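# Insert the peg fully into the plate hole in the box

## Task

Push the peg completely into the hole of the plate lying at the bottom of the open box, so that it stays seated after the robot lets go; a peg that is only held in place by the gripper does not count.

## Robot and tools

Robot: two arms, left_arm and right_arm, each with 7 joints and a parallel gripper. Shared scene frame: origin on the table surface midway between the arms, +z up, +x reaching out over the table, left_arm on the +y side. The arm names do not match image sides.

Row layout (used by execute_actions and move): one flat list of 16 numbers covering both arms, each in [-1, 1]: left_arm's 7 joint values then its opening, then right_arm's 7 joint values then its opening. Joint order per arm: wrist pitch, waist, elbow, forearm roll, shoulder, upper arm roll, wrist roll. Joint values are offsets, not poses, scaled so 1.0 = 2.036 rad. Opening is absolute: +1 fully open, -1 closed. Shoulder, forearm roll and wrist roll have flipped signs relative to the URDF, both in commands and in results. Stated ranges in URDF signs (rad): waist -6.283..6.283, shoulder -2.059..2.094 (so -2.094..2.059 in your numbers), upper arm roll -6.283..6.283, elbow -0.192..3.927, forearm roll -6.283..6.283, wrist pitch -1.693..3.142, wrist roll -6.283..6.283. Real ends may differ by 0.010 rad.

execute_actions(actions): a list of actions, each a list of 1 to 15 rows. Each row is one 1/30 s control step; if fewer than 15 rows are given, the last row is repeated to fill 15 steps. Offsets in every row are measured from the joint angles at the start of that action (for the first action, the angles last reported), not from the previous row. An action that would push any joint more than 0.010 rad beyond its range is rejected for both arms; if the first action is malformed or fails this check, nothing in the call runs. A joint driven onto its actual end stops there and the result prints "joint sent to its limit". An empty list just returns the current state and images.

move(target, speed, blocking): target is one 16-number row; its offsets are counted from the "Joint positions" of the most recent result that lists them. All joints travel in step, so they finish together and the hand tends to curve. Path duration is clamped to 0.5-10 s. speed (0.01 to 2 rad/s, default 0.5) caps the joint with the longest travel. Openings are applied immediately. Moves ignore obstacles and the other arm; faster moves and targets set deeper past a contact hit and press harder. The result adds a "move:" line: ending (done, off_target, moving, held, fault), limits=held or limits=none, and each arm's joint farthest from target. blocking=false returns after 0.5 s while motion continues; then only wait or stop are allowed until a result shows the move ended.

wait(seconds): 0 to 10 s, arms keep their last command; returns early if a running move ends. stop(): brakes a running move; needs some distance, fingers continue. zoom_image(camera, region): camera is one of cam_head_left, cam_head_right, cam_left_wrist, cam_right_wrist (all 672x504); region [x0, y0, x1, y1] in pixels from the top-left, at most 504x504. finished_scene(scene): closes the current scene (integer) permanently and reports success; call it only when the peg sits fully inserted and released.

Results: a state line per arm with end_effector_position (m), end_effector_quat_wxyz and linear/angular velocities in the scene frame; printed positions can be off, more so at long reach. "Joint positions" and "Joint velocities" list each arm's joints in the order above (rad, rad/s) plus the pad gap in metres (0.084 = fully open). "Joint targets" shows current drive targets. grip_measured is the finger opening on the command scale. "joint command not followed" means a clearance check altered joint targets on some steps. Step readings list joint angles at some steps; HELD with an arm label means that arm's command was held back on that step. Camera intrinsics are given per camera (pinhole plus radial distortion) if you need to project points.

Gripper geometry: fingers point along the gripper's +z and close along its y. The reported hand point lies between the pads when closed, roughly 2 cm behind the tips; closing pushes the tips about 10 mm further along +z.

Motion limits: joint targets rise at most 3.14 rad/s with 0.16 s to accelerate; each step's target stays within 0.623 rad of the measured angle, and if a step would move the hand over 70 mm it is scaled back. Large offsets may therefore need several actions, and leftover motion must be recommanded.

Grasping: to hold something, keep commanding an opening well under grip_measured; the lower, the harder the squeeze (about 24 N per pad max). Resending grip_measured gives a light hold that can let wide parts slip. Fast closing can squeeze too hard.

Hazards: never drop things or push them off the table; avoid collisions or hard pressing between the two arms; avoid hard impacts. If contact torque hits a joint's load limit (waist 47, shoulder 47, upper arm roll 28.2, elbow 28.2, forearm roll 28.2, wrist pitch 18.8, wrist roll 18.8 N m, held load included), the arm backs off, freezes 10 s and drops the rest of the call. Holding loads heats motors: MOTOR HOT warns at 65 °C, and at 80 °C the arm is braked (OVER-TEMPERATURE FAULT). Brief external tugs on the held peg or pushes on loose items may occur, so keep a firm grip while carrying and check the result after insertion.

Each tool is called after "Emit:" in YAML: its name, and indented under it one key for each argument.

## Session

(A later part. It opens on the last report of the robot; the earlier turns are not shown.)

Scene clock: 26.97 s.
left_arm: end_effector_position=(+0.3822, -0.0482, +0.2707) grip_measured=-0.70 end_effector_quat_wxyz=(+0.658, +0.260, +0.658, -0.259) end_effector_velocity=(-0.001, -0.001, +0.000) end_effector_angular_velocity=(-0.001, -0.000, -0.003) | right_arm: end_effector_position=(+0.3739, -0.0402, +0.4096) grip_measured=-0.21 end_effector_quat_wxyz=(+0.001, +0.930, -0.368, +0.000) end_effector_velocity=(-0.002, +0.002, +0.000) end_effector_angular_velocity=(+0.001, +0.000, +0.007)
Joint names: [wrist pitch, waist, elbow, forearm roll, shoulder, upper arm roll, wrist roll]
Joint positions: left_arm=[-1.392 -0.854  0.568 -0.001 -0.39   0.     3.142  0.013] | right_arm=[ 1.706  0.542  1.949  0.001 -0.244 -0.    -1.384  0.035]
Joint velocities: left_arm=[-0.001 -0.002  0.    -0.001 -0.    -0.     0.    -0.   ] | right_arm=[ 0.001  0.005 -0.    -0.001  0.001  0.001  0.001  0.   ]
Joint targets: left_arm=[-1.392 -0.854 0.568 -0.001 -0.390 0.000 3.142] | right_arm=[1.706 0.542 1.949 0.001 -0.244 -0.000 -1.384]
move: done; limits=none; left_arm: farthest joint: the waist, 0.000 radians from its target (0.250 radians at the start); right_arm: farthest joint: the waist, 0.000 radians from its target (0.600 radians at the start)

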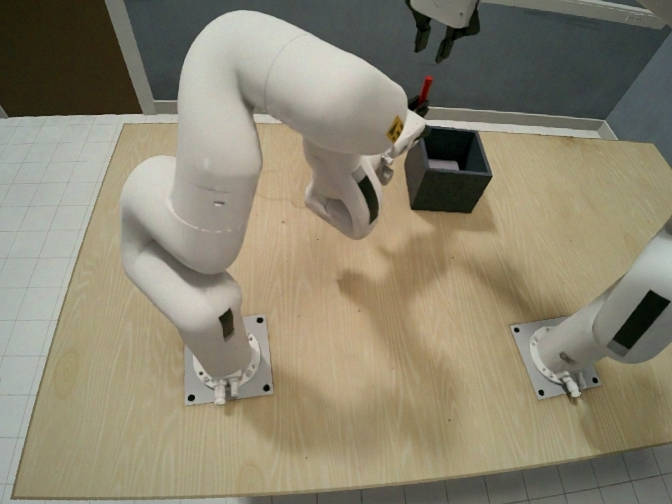

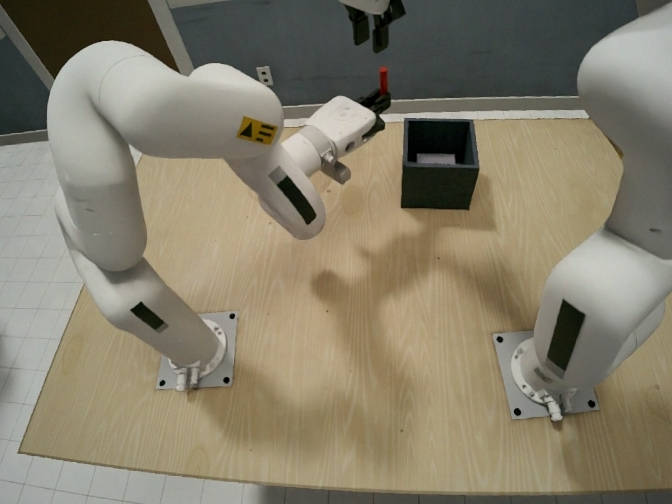

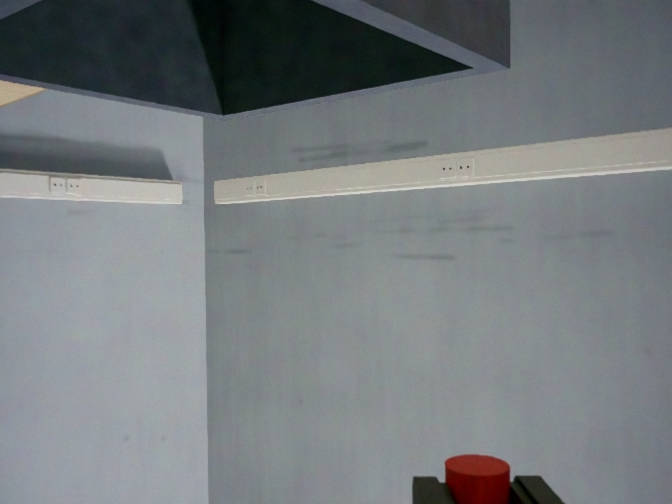

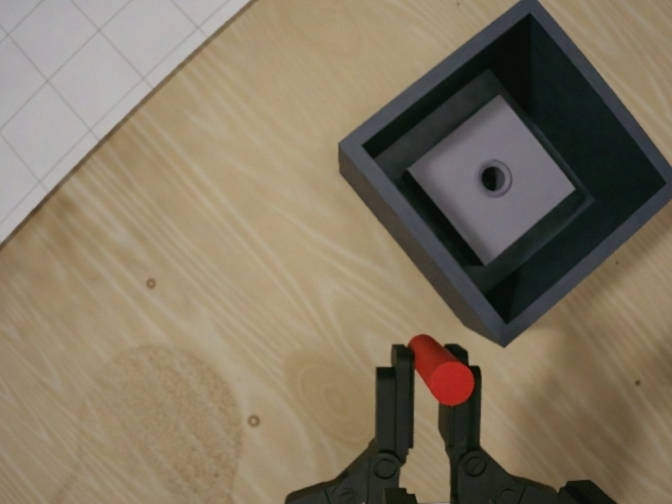

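Emit:
move:
  target: [0,0,0,0,0,0,0,-0.9,-0.1239,-0.0232,-0.1487,0,0.0253,0,0.0231,-0.2]
  speed: 0.25

Emit:
execute_actions:
  actions:
    - [[0,0,0,0,0,0,0,-0.9,0,0,0,0,0,0,0,-0.6]]
    - [[0,0,0,0,0,0,0,-0.9,0,0,0,0,0,0,0,-0.95]]

Scene clock: 32.63 s.
left_arm: end_effector_position=(+0.3822, -0.0482, +0.2707) grip_measured=-0.70 end_effector_quat_wxyz=(+0.658, +0.260, +0.658, -0.259) end_effector_velocity=(+0.000, +0.000, -0.001) end_effector_angular_velocity=(-0.001, +0.002, +0.001) | right_arm: end_effector_position=(+0.3933, -0.0571, +0.3301) grip_measured=-0.21 end_effector_quat_wxyz=(+0.000, +0.930, -0.368, +0.001) end_effector_velocity=(-0.000, -0.001, -0.002) end_effector_angular_velocity=(-0.002, +0.003, -0.001)
Joint names: [wrist pitch, waist, elbow, forearm roll, shoulder, upper arm roll, wrist roll]
Joint positions: left_arm=[-1.392 -0.854  0.568 -0.001 -0.39   0.     3.142  0.013] | right_arm=[ 1.454  0.495  1.646  0.001 -0.192 -0.    -1.337  0.035]
Joint velocities: left_arm=[-0.     0.     0.     0.001 -0.001  0.     0.002 -0.   ] | right_arm=[-0.001  0.    -0.004  0.    -0.001 -0.    -0.     0.   ]
Joint targets: left_arm=[-1.392 -0.854 0.568 -0.001 -0.390 0.000 3.142] | right_arm=[1.454 0.495 1.646 0.001 -0.192 -0.000 -1.337]
move: done; limits=none; left_arm: farthest joint: the waist, 0.000 radians from its target (0.000 radians at the start); right_arm: farthest joint: the wrist roll, 0.001 radians from its target (0.047 radians at the start)

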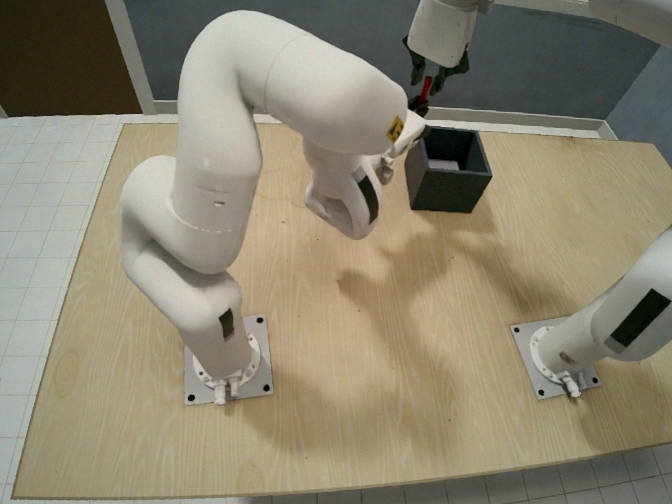

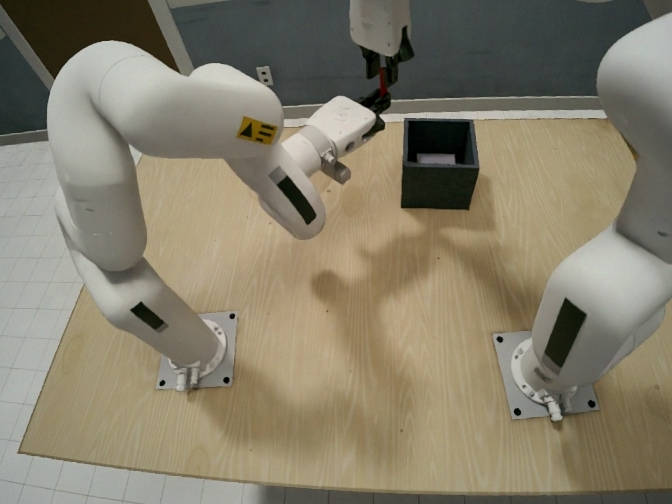

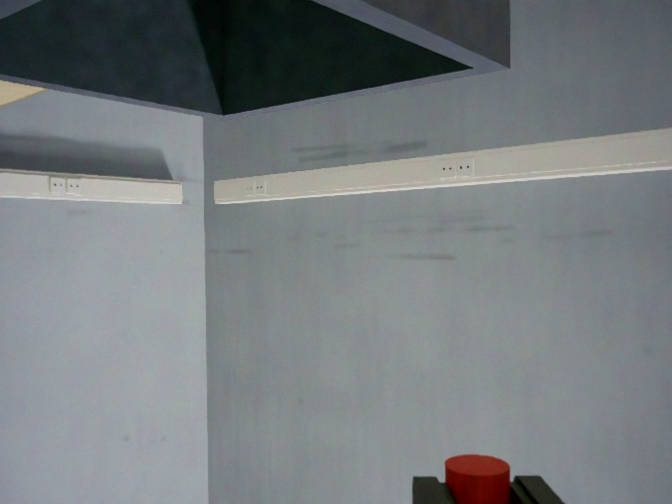

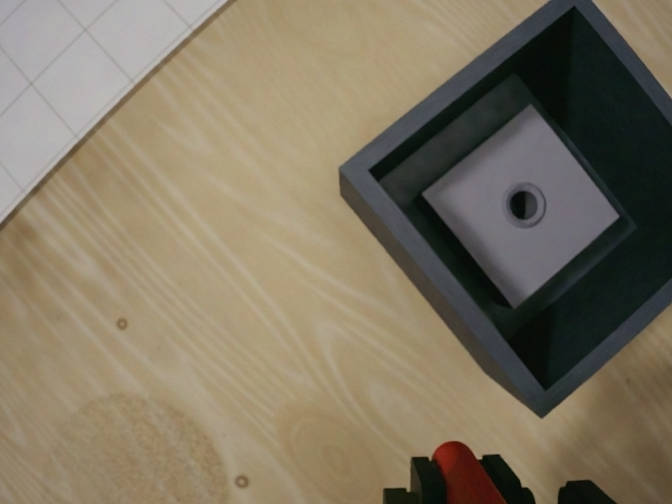

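Scene clock: 33.63 s.
left_arm: end_effector_position=(+0.3825, -0.0478, +0.2706) grip_measured=-0.70 end_effector_quat_wxyz=(+0.658, +0.259, +0.658, -0.259) end_effector_velocity=(-0.000, -0.000, +0.000) end_effector_angular_velocity=(+0.000, -0.001, -0.001) | right_arm: end_effector_position=(+0.3932, -0.0572, +0.3301) grip_measured=-0.70 end_effector_quat_wxyz=(+0.001, +0.930, -0.368, +0.001) end_effector_velocity=(-0.000, +0.000, +0.000) end_effector_angular_velocity=(-0.000, +0.000, +0.001)
Joint names: [wrist pitch, waist, elbow, forearm roll, shoulder, upper arm roll, wrist roll]
Joint positions: left_arm=[-1.392 -0.854  0.568 -0.001 -0.39   0.001  3.142  0.013] | right_arm=[ 1.454  0.495  1.646  0.002 -0.192 -0.    -1.337  0.013]
Joint velocities: left_arm=[-0.    -0.    -0.    -0.    -0.    -0.    -0.001  0.   ] | right_arm=[ 0.001  0.     0.001  0.    -0.     0.    -0.     0.   ]
Joint targets: left_arm=[-1.392 -0.854 0.568 -0.001 -0.390 0.000 3.142] | right_arm=[1.454 0.495 1.646 0.001 -0.192 -0.000 -1.337]
Step readings (joint positions; steps 1 to 15: 1st action; 16 to 30: 2nd action):
0: left_arm=[-1.392 -0.854 0.568 -0.001 -0.390 0.000 3.142] | right_arm=[1.454 0.495 1.646 0.001 -0.192 -0.000 -1.337]
1: left_arm=[-1.392 -0.854 0.568 -0.001 -0.390 0.000 3.142] | right_arm=[1.454 0.495 1.646 0.001 -0.192 -0.000 -1.337]
2: left_arm=[-1.392 -0.854 0.568 -0.001 -0.390 0.000 3.142] | right_arm=[1.454 0.495 1.646 0.001 -0.192 -0.000 -1.337]
4: left_arm=[-1.392 -0.854 0.568 -0.001 -0.390 0.000 3.142] | right_arm=[1.454 0.495 1.646 0.001 -0.192 -0.000 -1.337]
8: left_arm=[-1.392 -0.854 0.568 -0.001 -0.390 0.000 3.142] | right_arm=[1.454 0.495 1.646 0.001 -0.192 -0.000 -1.337]
15: left_arm=[-1.392 -0.854 0.568 -0.001 -0.390 0.000 3.142] | right_arm=[1.454 0.495 1.646 0.001 -0.192 -0.000 -1.337]
16: left_arm=[-1.392 -0.854 0.568 -0.000 -0.390 0.001 3.142] | right_arm=[1.455 0.495 1.646 0.002 -0.192 -0.000 -1.337]
17: left_arm=[-1.392 -0.853 0.568 -0.000 -0.390 0.001 3.142] | right_arm=[1.454 0.495 1.646 0.001 -0.192 -0.000 -1.337]
19: left_arm=[-1.392 -0.854 0.568 -0.000 -0.390 0.001 3.142] | right_arm=[1.454 0.495 1.646 0.002 -0.192 -0.000 -1.337]
23: left_arm=[-1.392 -0.854 0.568 -0.001 -0.390 0.001 3.142] | right_arm=[1.454 0.495 1.646 0.002 -0.192 -0.000 -1.337]
30: Joint positions above

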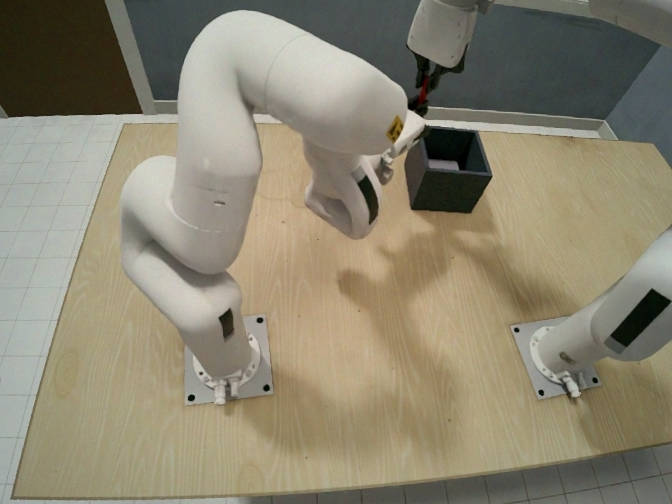

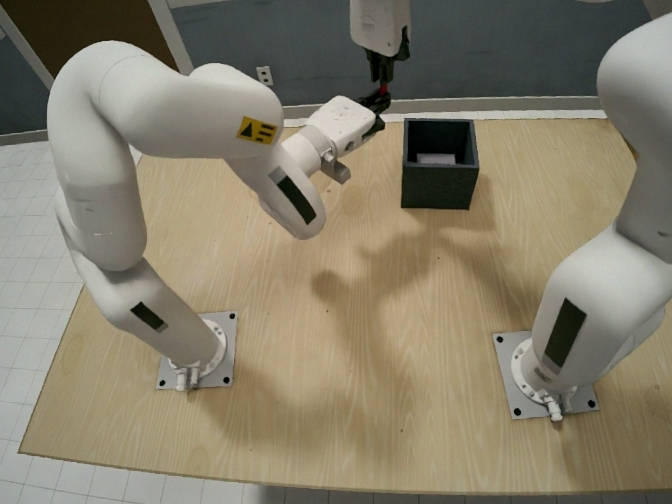

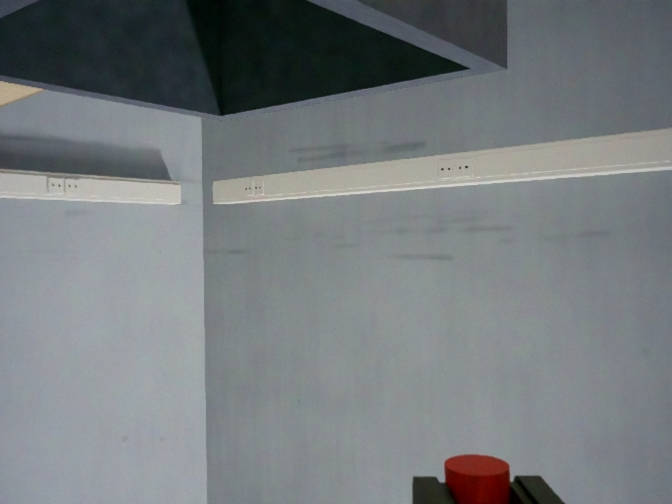

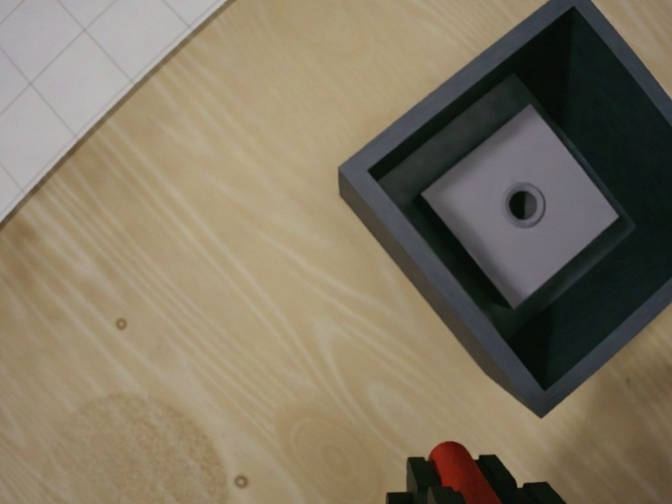

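Emit:
execute_actions:
  actions:
    - [[0,0,0,0,0,0,0,0,0,0,0,0,0,0,0,-0.95]]

Emit:
move:
  target: [0,0,-0.08,0,0,0,0,0,0,0,0,0,0,0,0,-0.95]
  speed: 0.3

Emit:
move:
  target: [0,0.3,0.08,0,0,0,0,0,-0.1346,-0.1095,-0.2328,-0.0007,0.0982,0,0.11,-0.95]

Emit:
move:
  target: [0,0,0,0,0,0,0,0,-0.164,0,-0.0702,0,-0.0938,0,0,-0.95]
  speed: 0.25

Emit:
zoom_image:
  camera: "cam_right_wrist"
  region: [370,374,550,504]

Scene clock: 42.43 s.
left_arm: end_effector_position=(+0.3823, -0.0481, +0.2707) grip_measured=-0.01 end_effector_quat_wxyz=(+0.658, +0.259, +0.658, -0.259) end_effector_velocity=(+0.002, +0.002, +0.000) end_effector_angular_velocity=(+0.000, -0.000, +0.005) | right_arm: end_effector_position=(+0.3933, -0.0571, +0.3301) grip_measured=-0.70 end_effector_quat_wxyz=(+0.001, +0.930, -0.368, +0.001) end_effector_velocity=(-0.001, -0.001, -0.001) end_effector_angular_velocity=(-0.002, +0.003, +0.000)
Joint names: [wrist pitch, waist, elbow, forearm roll, shoulder, upper arm roll, wrist roll]
Joint positions: left_arm=[-1.392 -0.854  0.568 -0.001 -0.39   0.001  3.142  0.044] | right_arm=[ 1.454  0.495  1.646  0.001 -0.192 -0.    -1.337  0.013]
Joint velocities: left_arm=[ 0.     0.002 -0.001  0.001  0.001  0.002  0.     0.   ] | right_arm=[ 0.002 -0.    -0.001  0.    -0.     0.     0.    -0.   ]
Joint targets: left_arm=[-1.392 -0.854 0.568 -0.001 -0.390 0.001 3.142] | right_arm=[1.454 0.495 1.646 0.002 -0.192 -0.000 -1.337]
Step readings (joint positions):
0: left_arm=[-1.392 -0.854 0.568 -0.001 -0.390 0.000 3.142] | right_arm=[1.454 0.495 1.646 0.001 -0.192 -0.000 -1.337]
1: left_arm=[-1.392 -0.854 0.568 -0.001 -0.390 0.000 3.141] | right_arm=[1.453 0.495 1.646 0.001 -0.192 -0.000 -1.337]
2: left_arm=[-1.392 -0.855 0.569 -0.002 -0.390 -0.002 3.141] | right_arm=[1.452 0.495 1.647 0.001 -0.193 -0.000 -1.337]
4: left_arm=[-1.392 -0.856 0.569 -0.003 -0.389 -0.003 3.141] | right_arm=[1.452 0.495 1.647 0.001 -0.193 0.000 -1.337]
8: left_arm=[-1.392 -0.855 0.569 -0.002 -0.390 -0.001 3.141] | right_arm=[1.453 0.495 1.647 0.001 -0.193 -0.000 -1.337]
15: Joint positions above

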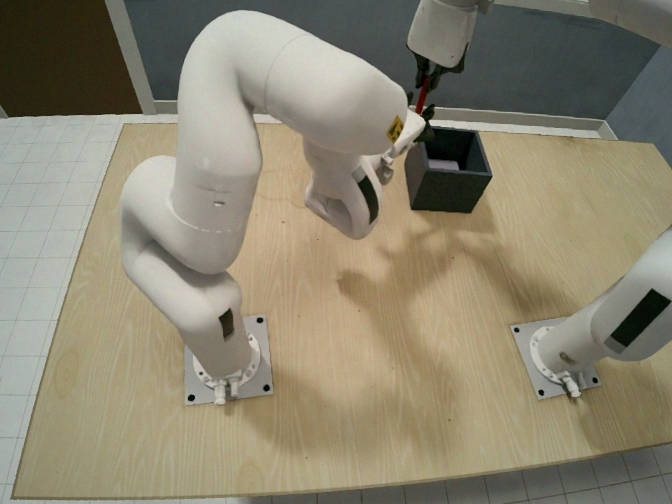

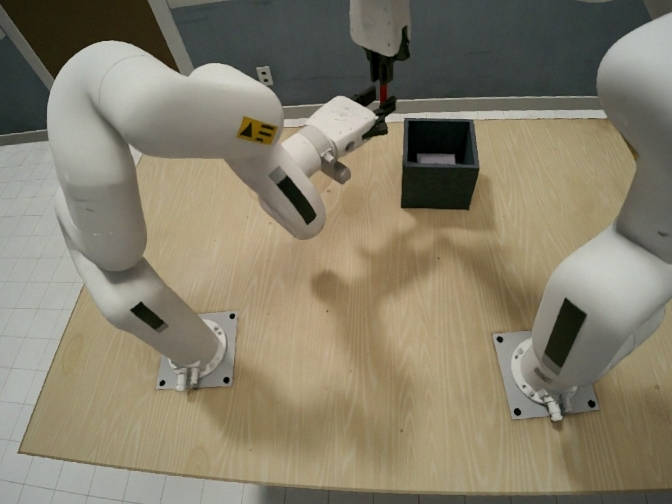

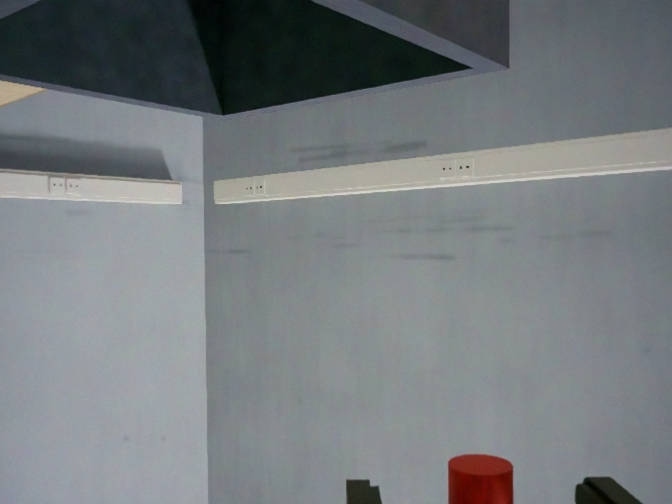

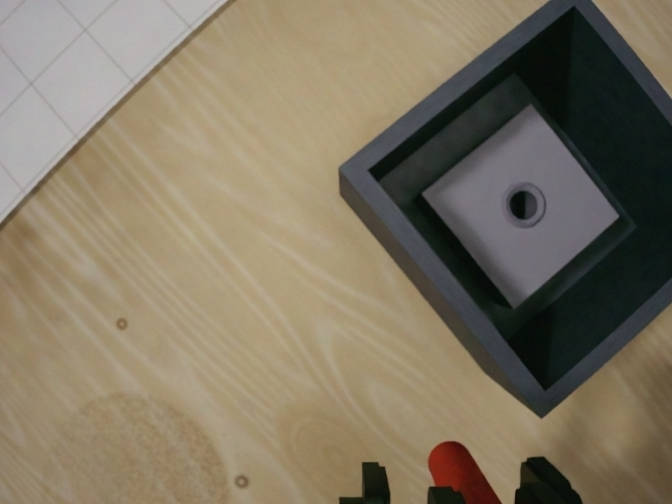

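Scene clock: 43.53 s.
left_arm: end_effector_position=(+0.3493, -0.0173, +0.2111) grip_measured=-0.01 end_effector_quat_wxyz=(+0.602, +0.280, +0.709, -0.237) end_effector_velocity=(-0.001, +0.001, -0.002) end_effector_angular_velocity=(+0.003, +0.003, +0.000) | right_arm: end_effector_position=(+0.3933, -0.0571, +0.3301) grip_measured=-0.70 end_effector_quat_wxyz=(+0.001, +0.930, -0.368, +0.001) end_effector_velocity=(+0.000, -0.000, -0.001) end_effector_angular_velocity=(-0.001, +0.001, -0.000)
Joint names: [wrist pitch, waist, elbow, forearm roll, shoulder, upper arm roll, wrist roll]
Joint positions: left_arm=[-1.392 -0.854  0.406 -0.001 -0.39   0.001  3.142  0.044] | right_arm=[ 1.454  0.495  1.646  0.001 -0.192 -0.    -1.337  0.013]
Joint velocities: left_arm=[-0.     0.    -0.003  0.    -0.001 -0.     0.    -0.   ] | right_arm=[-0.    -0.    -0.     0.    -0.001 -0.     0.    -0.   ]
Joint targets: left_arm=[-1.392 -0.854 0.406 -0.001 -0.390 0.001 3.142] | right_arm=[1.454 0.495 1.646 0.001 -0.192 -0.000 -1.337]
move: done; limits=none; left_arm: farthest joint: the elbow, 0.001 radians from its target (0.163 radians at the start); right_arm: farthest joint: the waist, 0.000 radians from its target (0.000 radians at the start)

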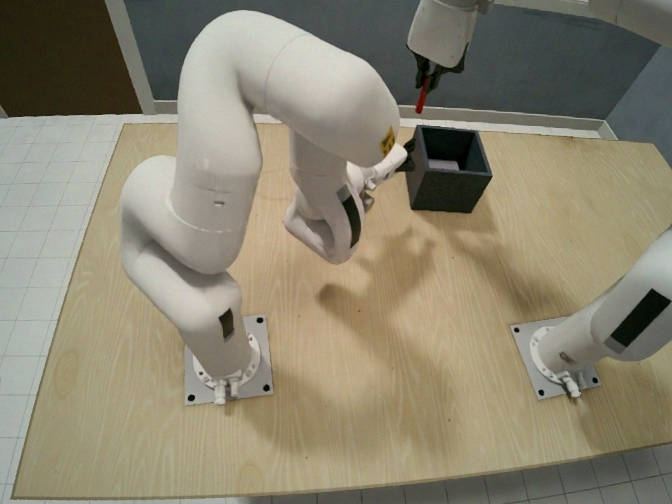

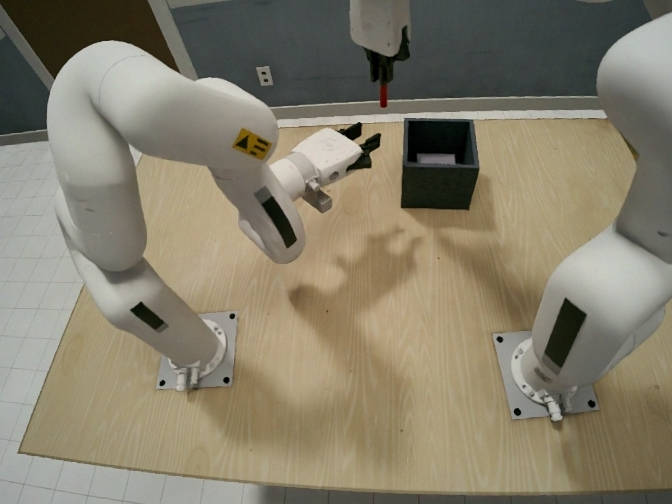

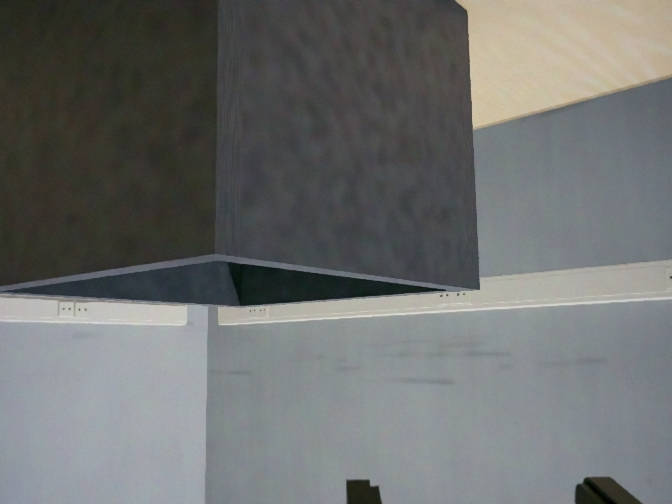

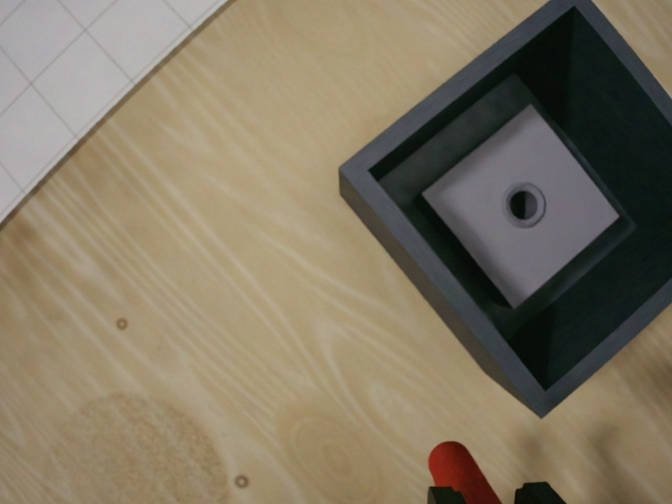

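Scene clock: 45.40 s.
left_arm: end_effector_position=(+0.5243, +0.2492, +0.2708) grip_measured=-0.01 end_effector_quat_wxyz=(+0.705, +0.050, +0.705, -0.050) end_effector_velocity=(+0.001, +0.002, +0.001) end_effector_angular_velocity=(+0.001, -0.001, +0.004) | right_arm: end_effector_position=(+0.3906, -0.1835, +0.2501) grip_measured=-0.70 end_effector_quat_wxyz=(+0.000, +0.930, -0.367, -0.000) end_effector_velocity=(-0.001, -0.001, -0.001) end_effector_angular_velocity=(-0.001, +0.003, -0.002)
Joint names: [wrist pitch, waist, elbow, forearm roll, shoulder, upper arm roll, wrist roll]
Joint positions: left_arm=[-1.392 -0.244  0.569 -0.001 -0.39   0.     3.142  0.044] | right_arm=[ 1.18   0.272  1.173  0.     0.008 -0.    -1.114  0.013]
Joint velocities: left_arm=[ 0.     0.003  0.001 -0.     0.001  0.001 -0.     0.   ] | right_arm=[ 0.    -0.001 -0.003 -0.     0.    -0.001  0.    -0.   ]
Joint targets: left_arm=[-1.392 -0.243 0.569 -0.001 -0.390 0.001 3.142] | right_arm=[1.180 0.272 1.172 0.000 0.008 -0.000 -1.114]
move: done; limits=none; left_arm: farthest joint: the upper arm roll, 0.001 radians from its target (0.000 radians at the start); right_arm: farthest joint: the wrist roll, 0.001 radians from its target (0.224 radians at the start)

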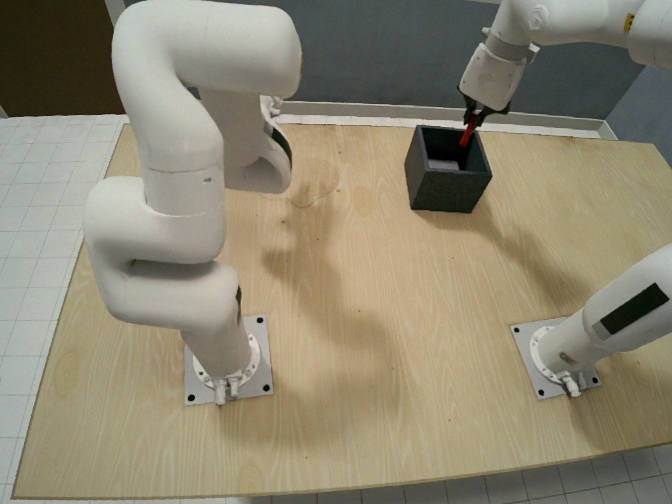

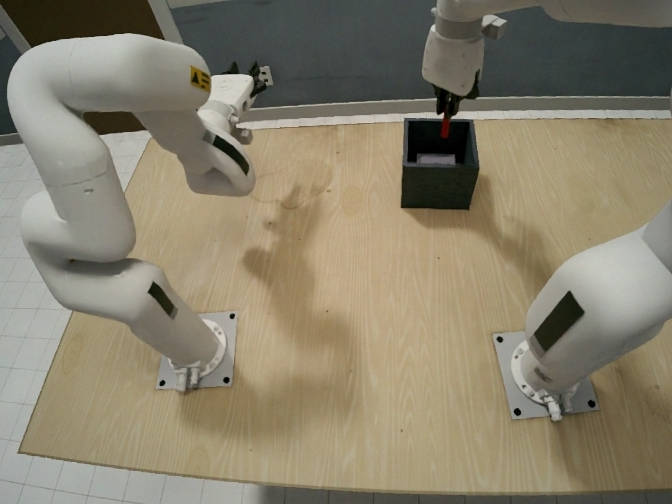

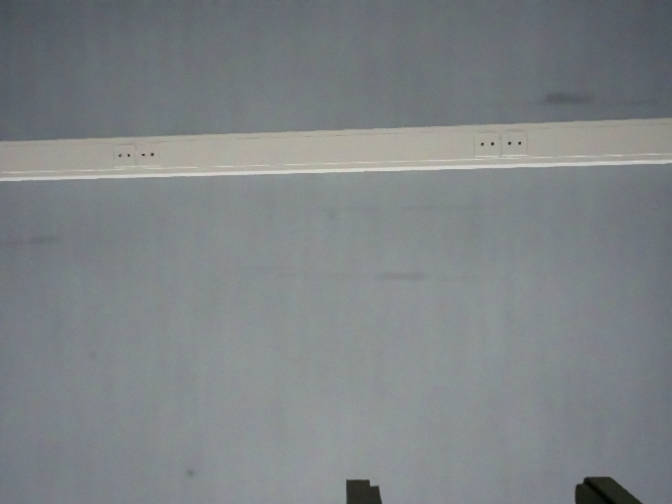

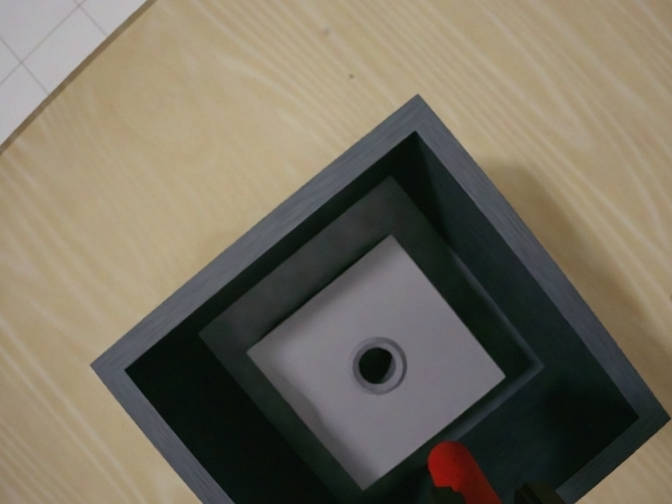

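Scene clock: 47.37 s.
left_arm: end_effector_position=(+0.5243, +0.2492, +0.2708) grip_measured=-0.01 end_effector_quat_wxyz=(+0.705, +0.050, +0.705, -0.050) end_effector_velocity=(-0.000, -0.001, -0.000) end_effector_angular_velocity=(-0.001, +0.001, -0.001) | right_arm: end_effector_position=(+0.4125, -0.1752, +0.1340) grip_measured=-0.67 end_effector_quat_wxyz=(-0.007, +0.930, -0.367, +0.008) end_effector_velocity=(-0.001, +0.002, -0.001) end_effector_angular_velocity=(-0.000, +0.004, +0.002)
Joint names: [wrist pitch, waist, elbow, forearm roll, shoulder, upper arm roll, wrist roll]
Joint positions: left_arm=[-1.392 -0.244  0.569 -0.001 -0.39   0.     3.142  0.044] | right_arm=[ 0.846  0.272  1.044  0.    -0.176 -0.    -1.114  0.014]
Joint velocities: left_arm=[-0.    -0.001  0.     0.    -0.001 -0.     0.001  0.   ] | right_arm=[ 0.003  0.002  0.001 -0.001 -0.002  0.002 -0.001  0.   ]
Joint targets: left_arm=[-1.392 -0.244 0.569 -0.001 -0.390 0.000 3.142] | right_arm=[0.846 0.272 1.030 0.000 -0.183 -0.000 -1.114]
move: off_target (right_arm); limits=none; left_arm: farthest joint: the waist, 0.000 radians from its target (0.000 radians at the start); right_arm: farthest joint: the elbow, 0.014 radians from its target (0.142 radians at the start)

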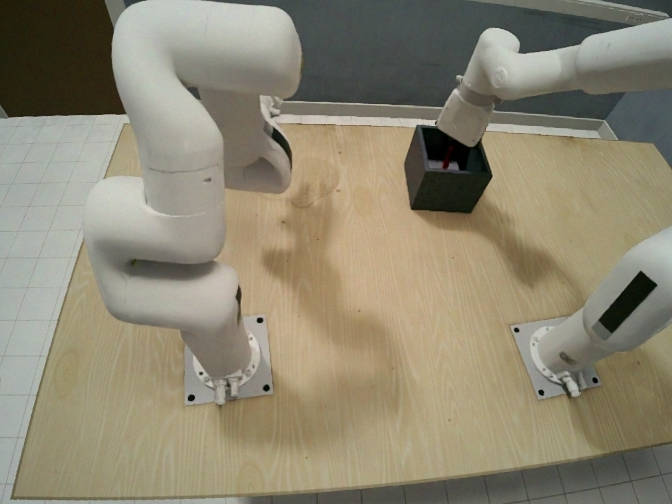

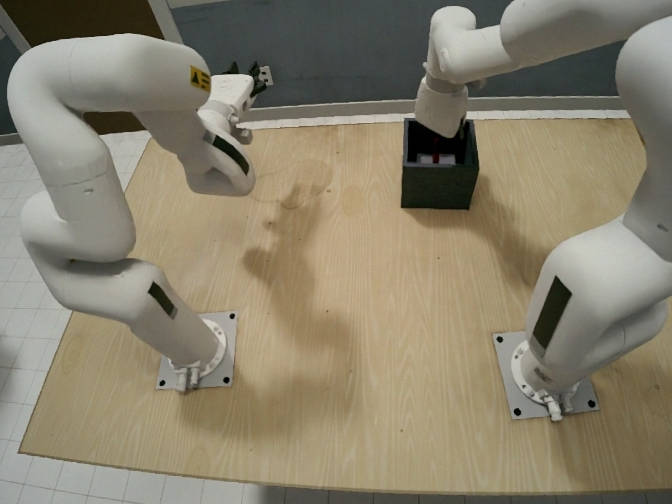

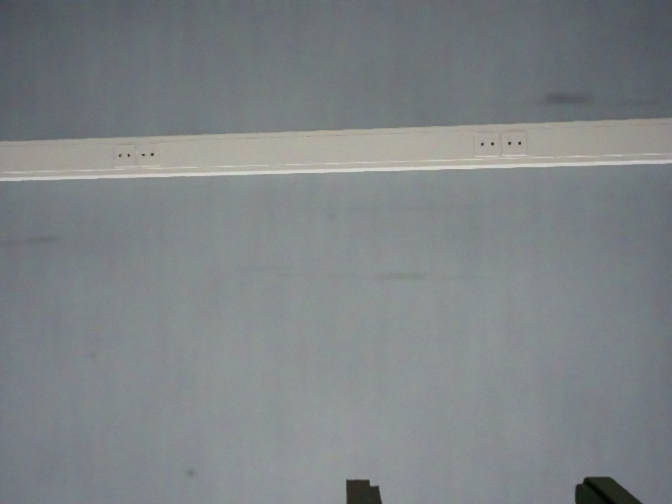

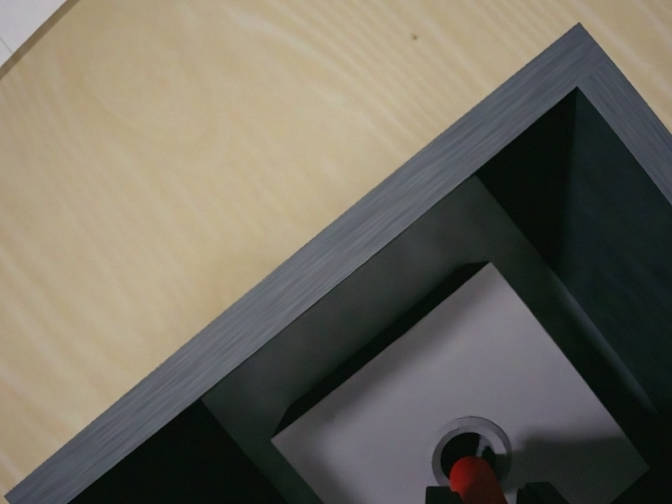

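Region (370, 374, 550, 504) of cam_right_wrist's 672x504 image, scaled by 2.800, with more detail than that image has.

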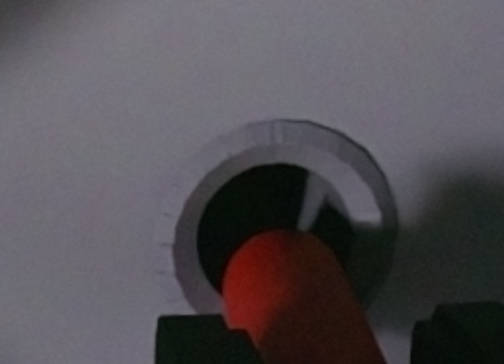

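Peg caught the chamfer and tilted. Back up and look.

Emit:
move:
  target: [0,0,0,0,0,0,0,0,0.0466,0,0.0138,0,0.0221,0,0,-0.95]
  speed: 0.1

Emit:
zoom_image:
  camera: "cam_right_wrist"
  region: [370,374,550,504]

Scene clock: 51.33 s.
left_arm: end_effector_position=(+0.5243, +0.2492, +0.2708) grip_measured=-0.01 end_effector_quat_wxyz=(+0.705, +0.050, +0.705, -0.050) end_effector_velocity=(-0.000, -0.000, -0.000) end_effector_angular_velocity=(-0.000, +0.001, -0.000) | right_arm: end_effector_position=(+0.4058, -0.1777, +0.1596) grip_measured=-0.70 end_effector_quat_wxyz=(+0.000, +0.930, -0.367, -0.000) end_effector_velocity=(+0.000, -0.000, +0.002) end_effector_angular_velocity=(+0.001, -0.002, -0.002)
Joint names: [wrist pitch, waist, elbow, forearm roll, shoulder, upper arm roll, wrist roll]
Joint positions: left_arm=[-1.392 -0.244  0.569 -0.001 -0.39   0.     3.142  0.044] | right_arm=[ 0.94   0.272  1.072  0.    -0.132 -0.    -1.114  0.013]
Joint velocities: left_arm=[ 0. -0. -0.  0. -0. -0.  0.  0.] | right_arm=[ 0.004 -0.001  0.002 -0.     0.004  0.    -0.     0.   ]
Joint targets: left_arm=[-1.392 -0.244 0.569 -0.001 -0.390 0.000 3.142] | right_arm=[0.941 0.272 1.072 0.000 -0.131 -0.000 -1.114]
move: done; limits=none; left_arm: farthest joint: the waist, 0.000 radians from its target (0.000 radians at the start); right_arm: farthest joint: the shoulder, 0.001 radians from its target (0.045 radians at the start)

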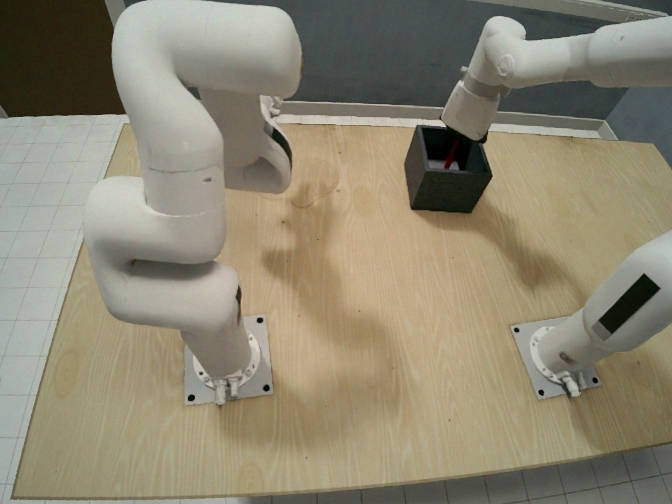

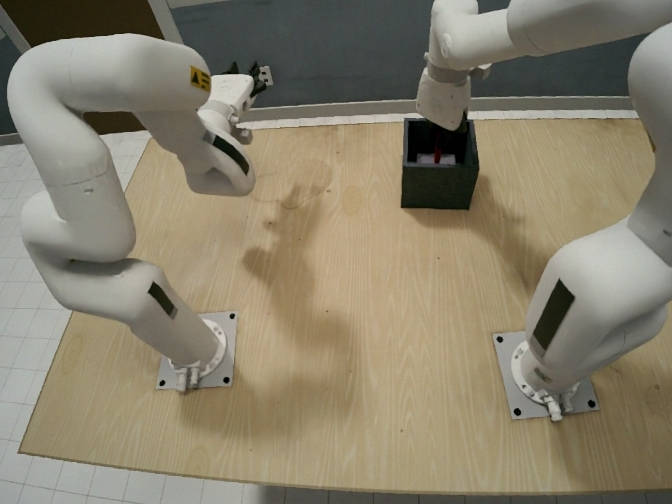

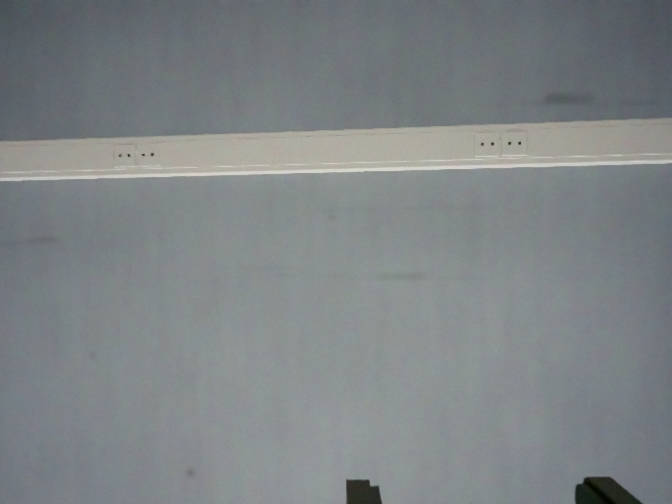

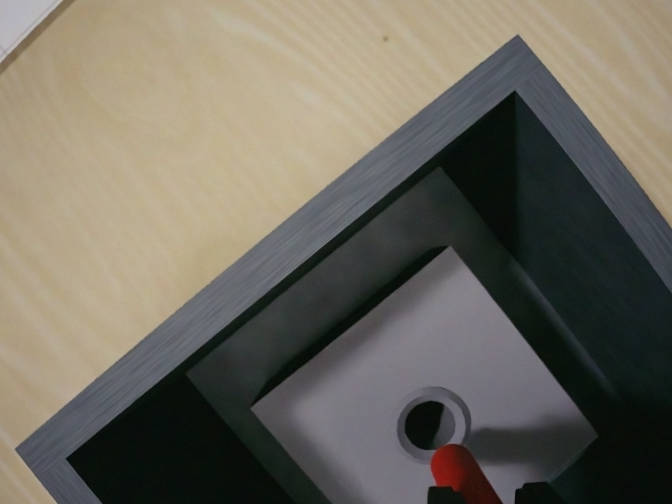

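Region (370, 374, 550, 504) of cam_right_wrist's 672x504 image, scaled by 2.800, with more detail than that image has.

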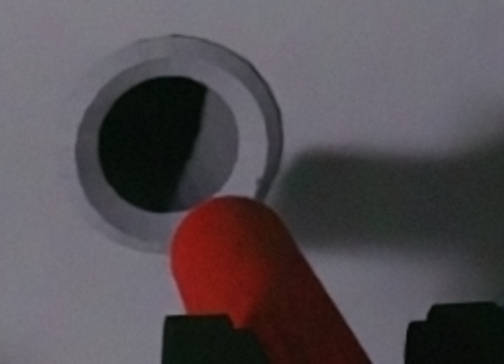

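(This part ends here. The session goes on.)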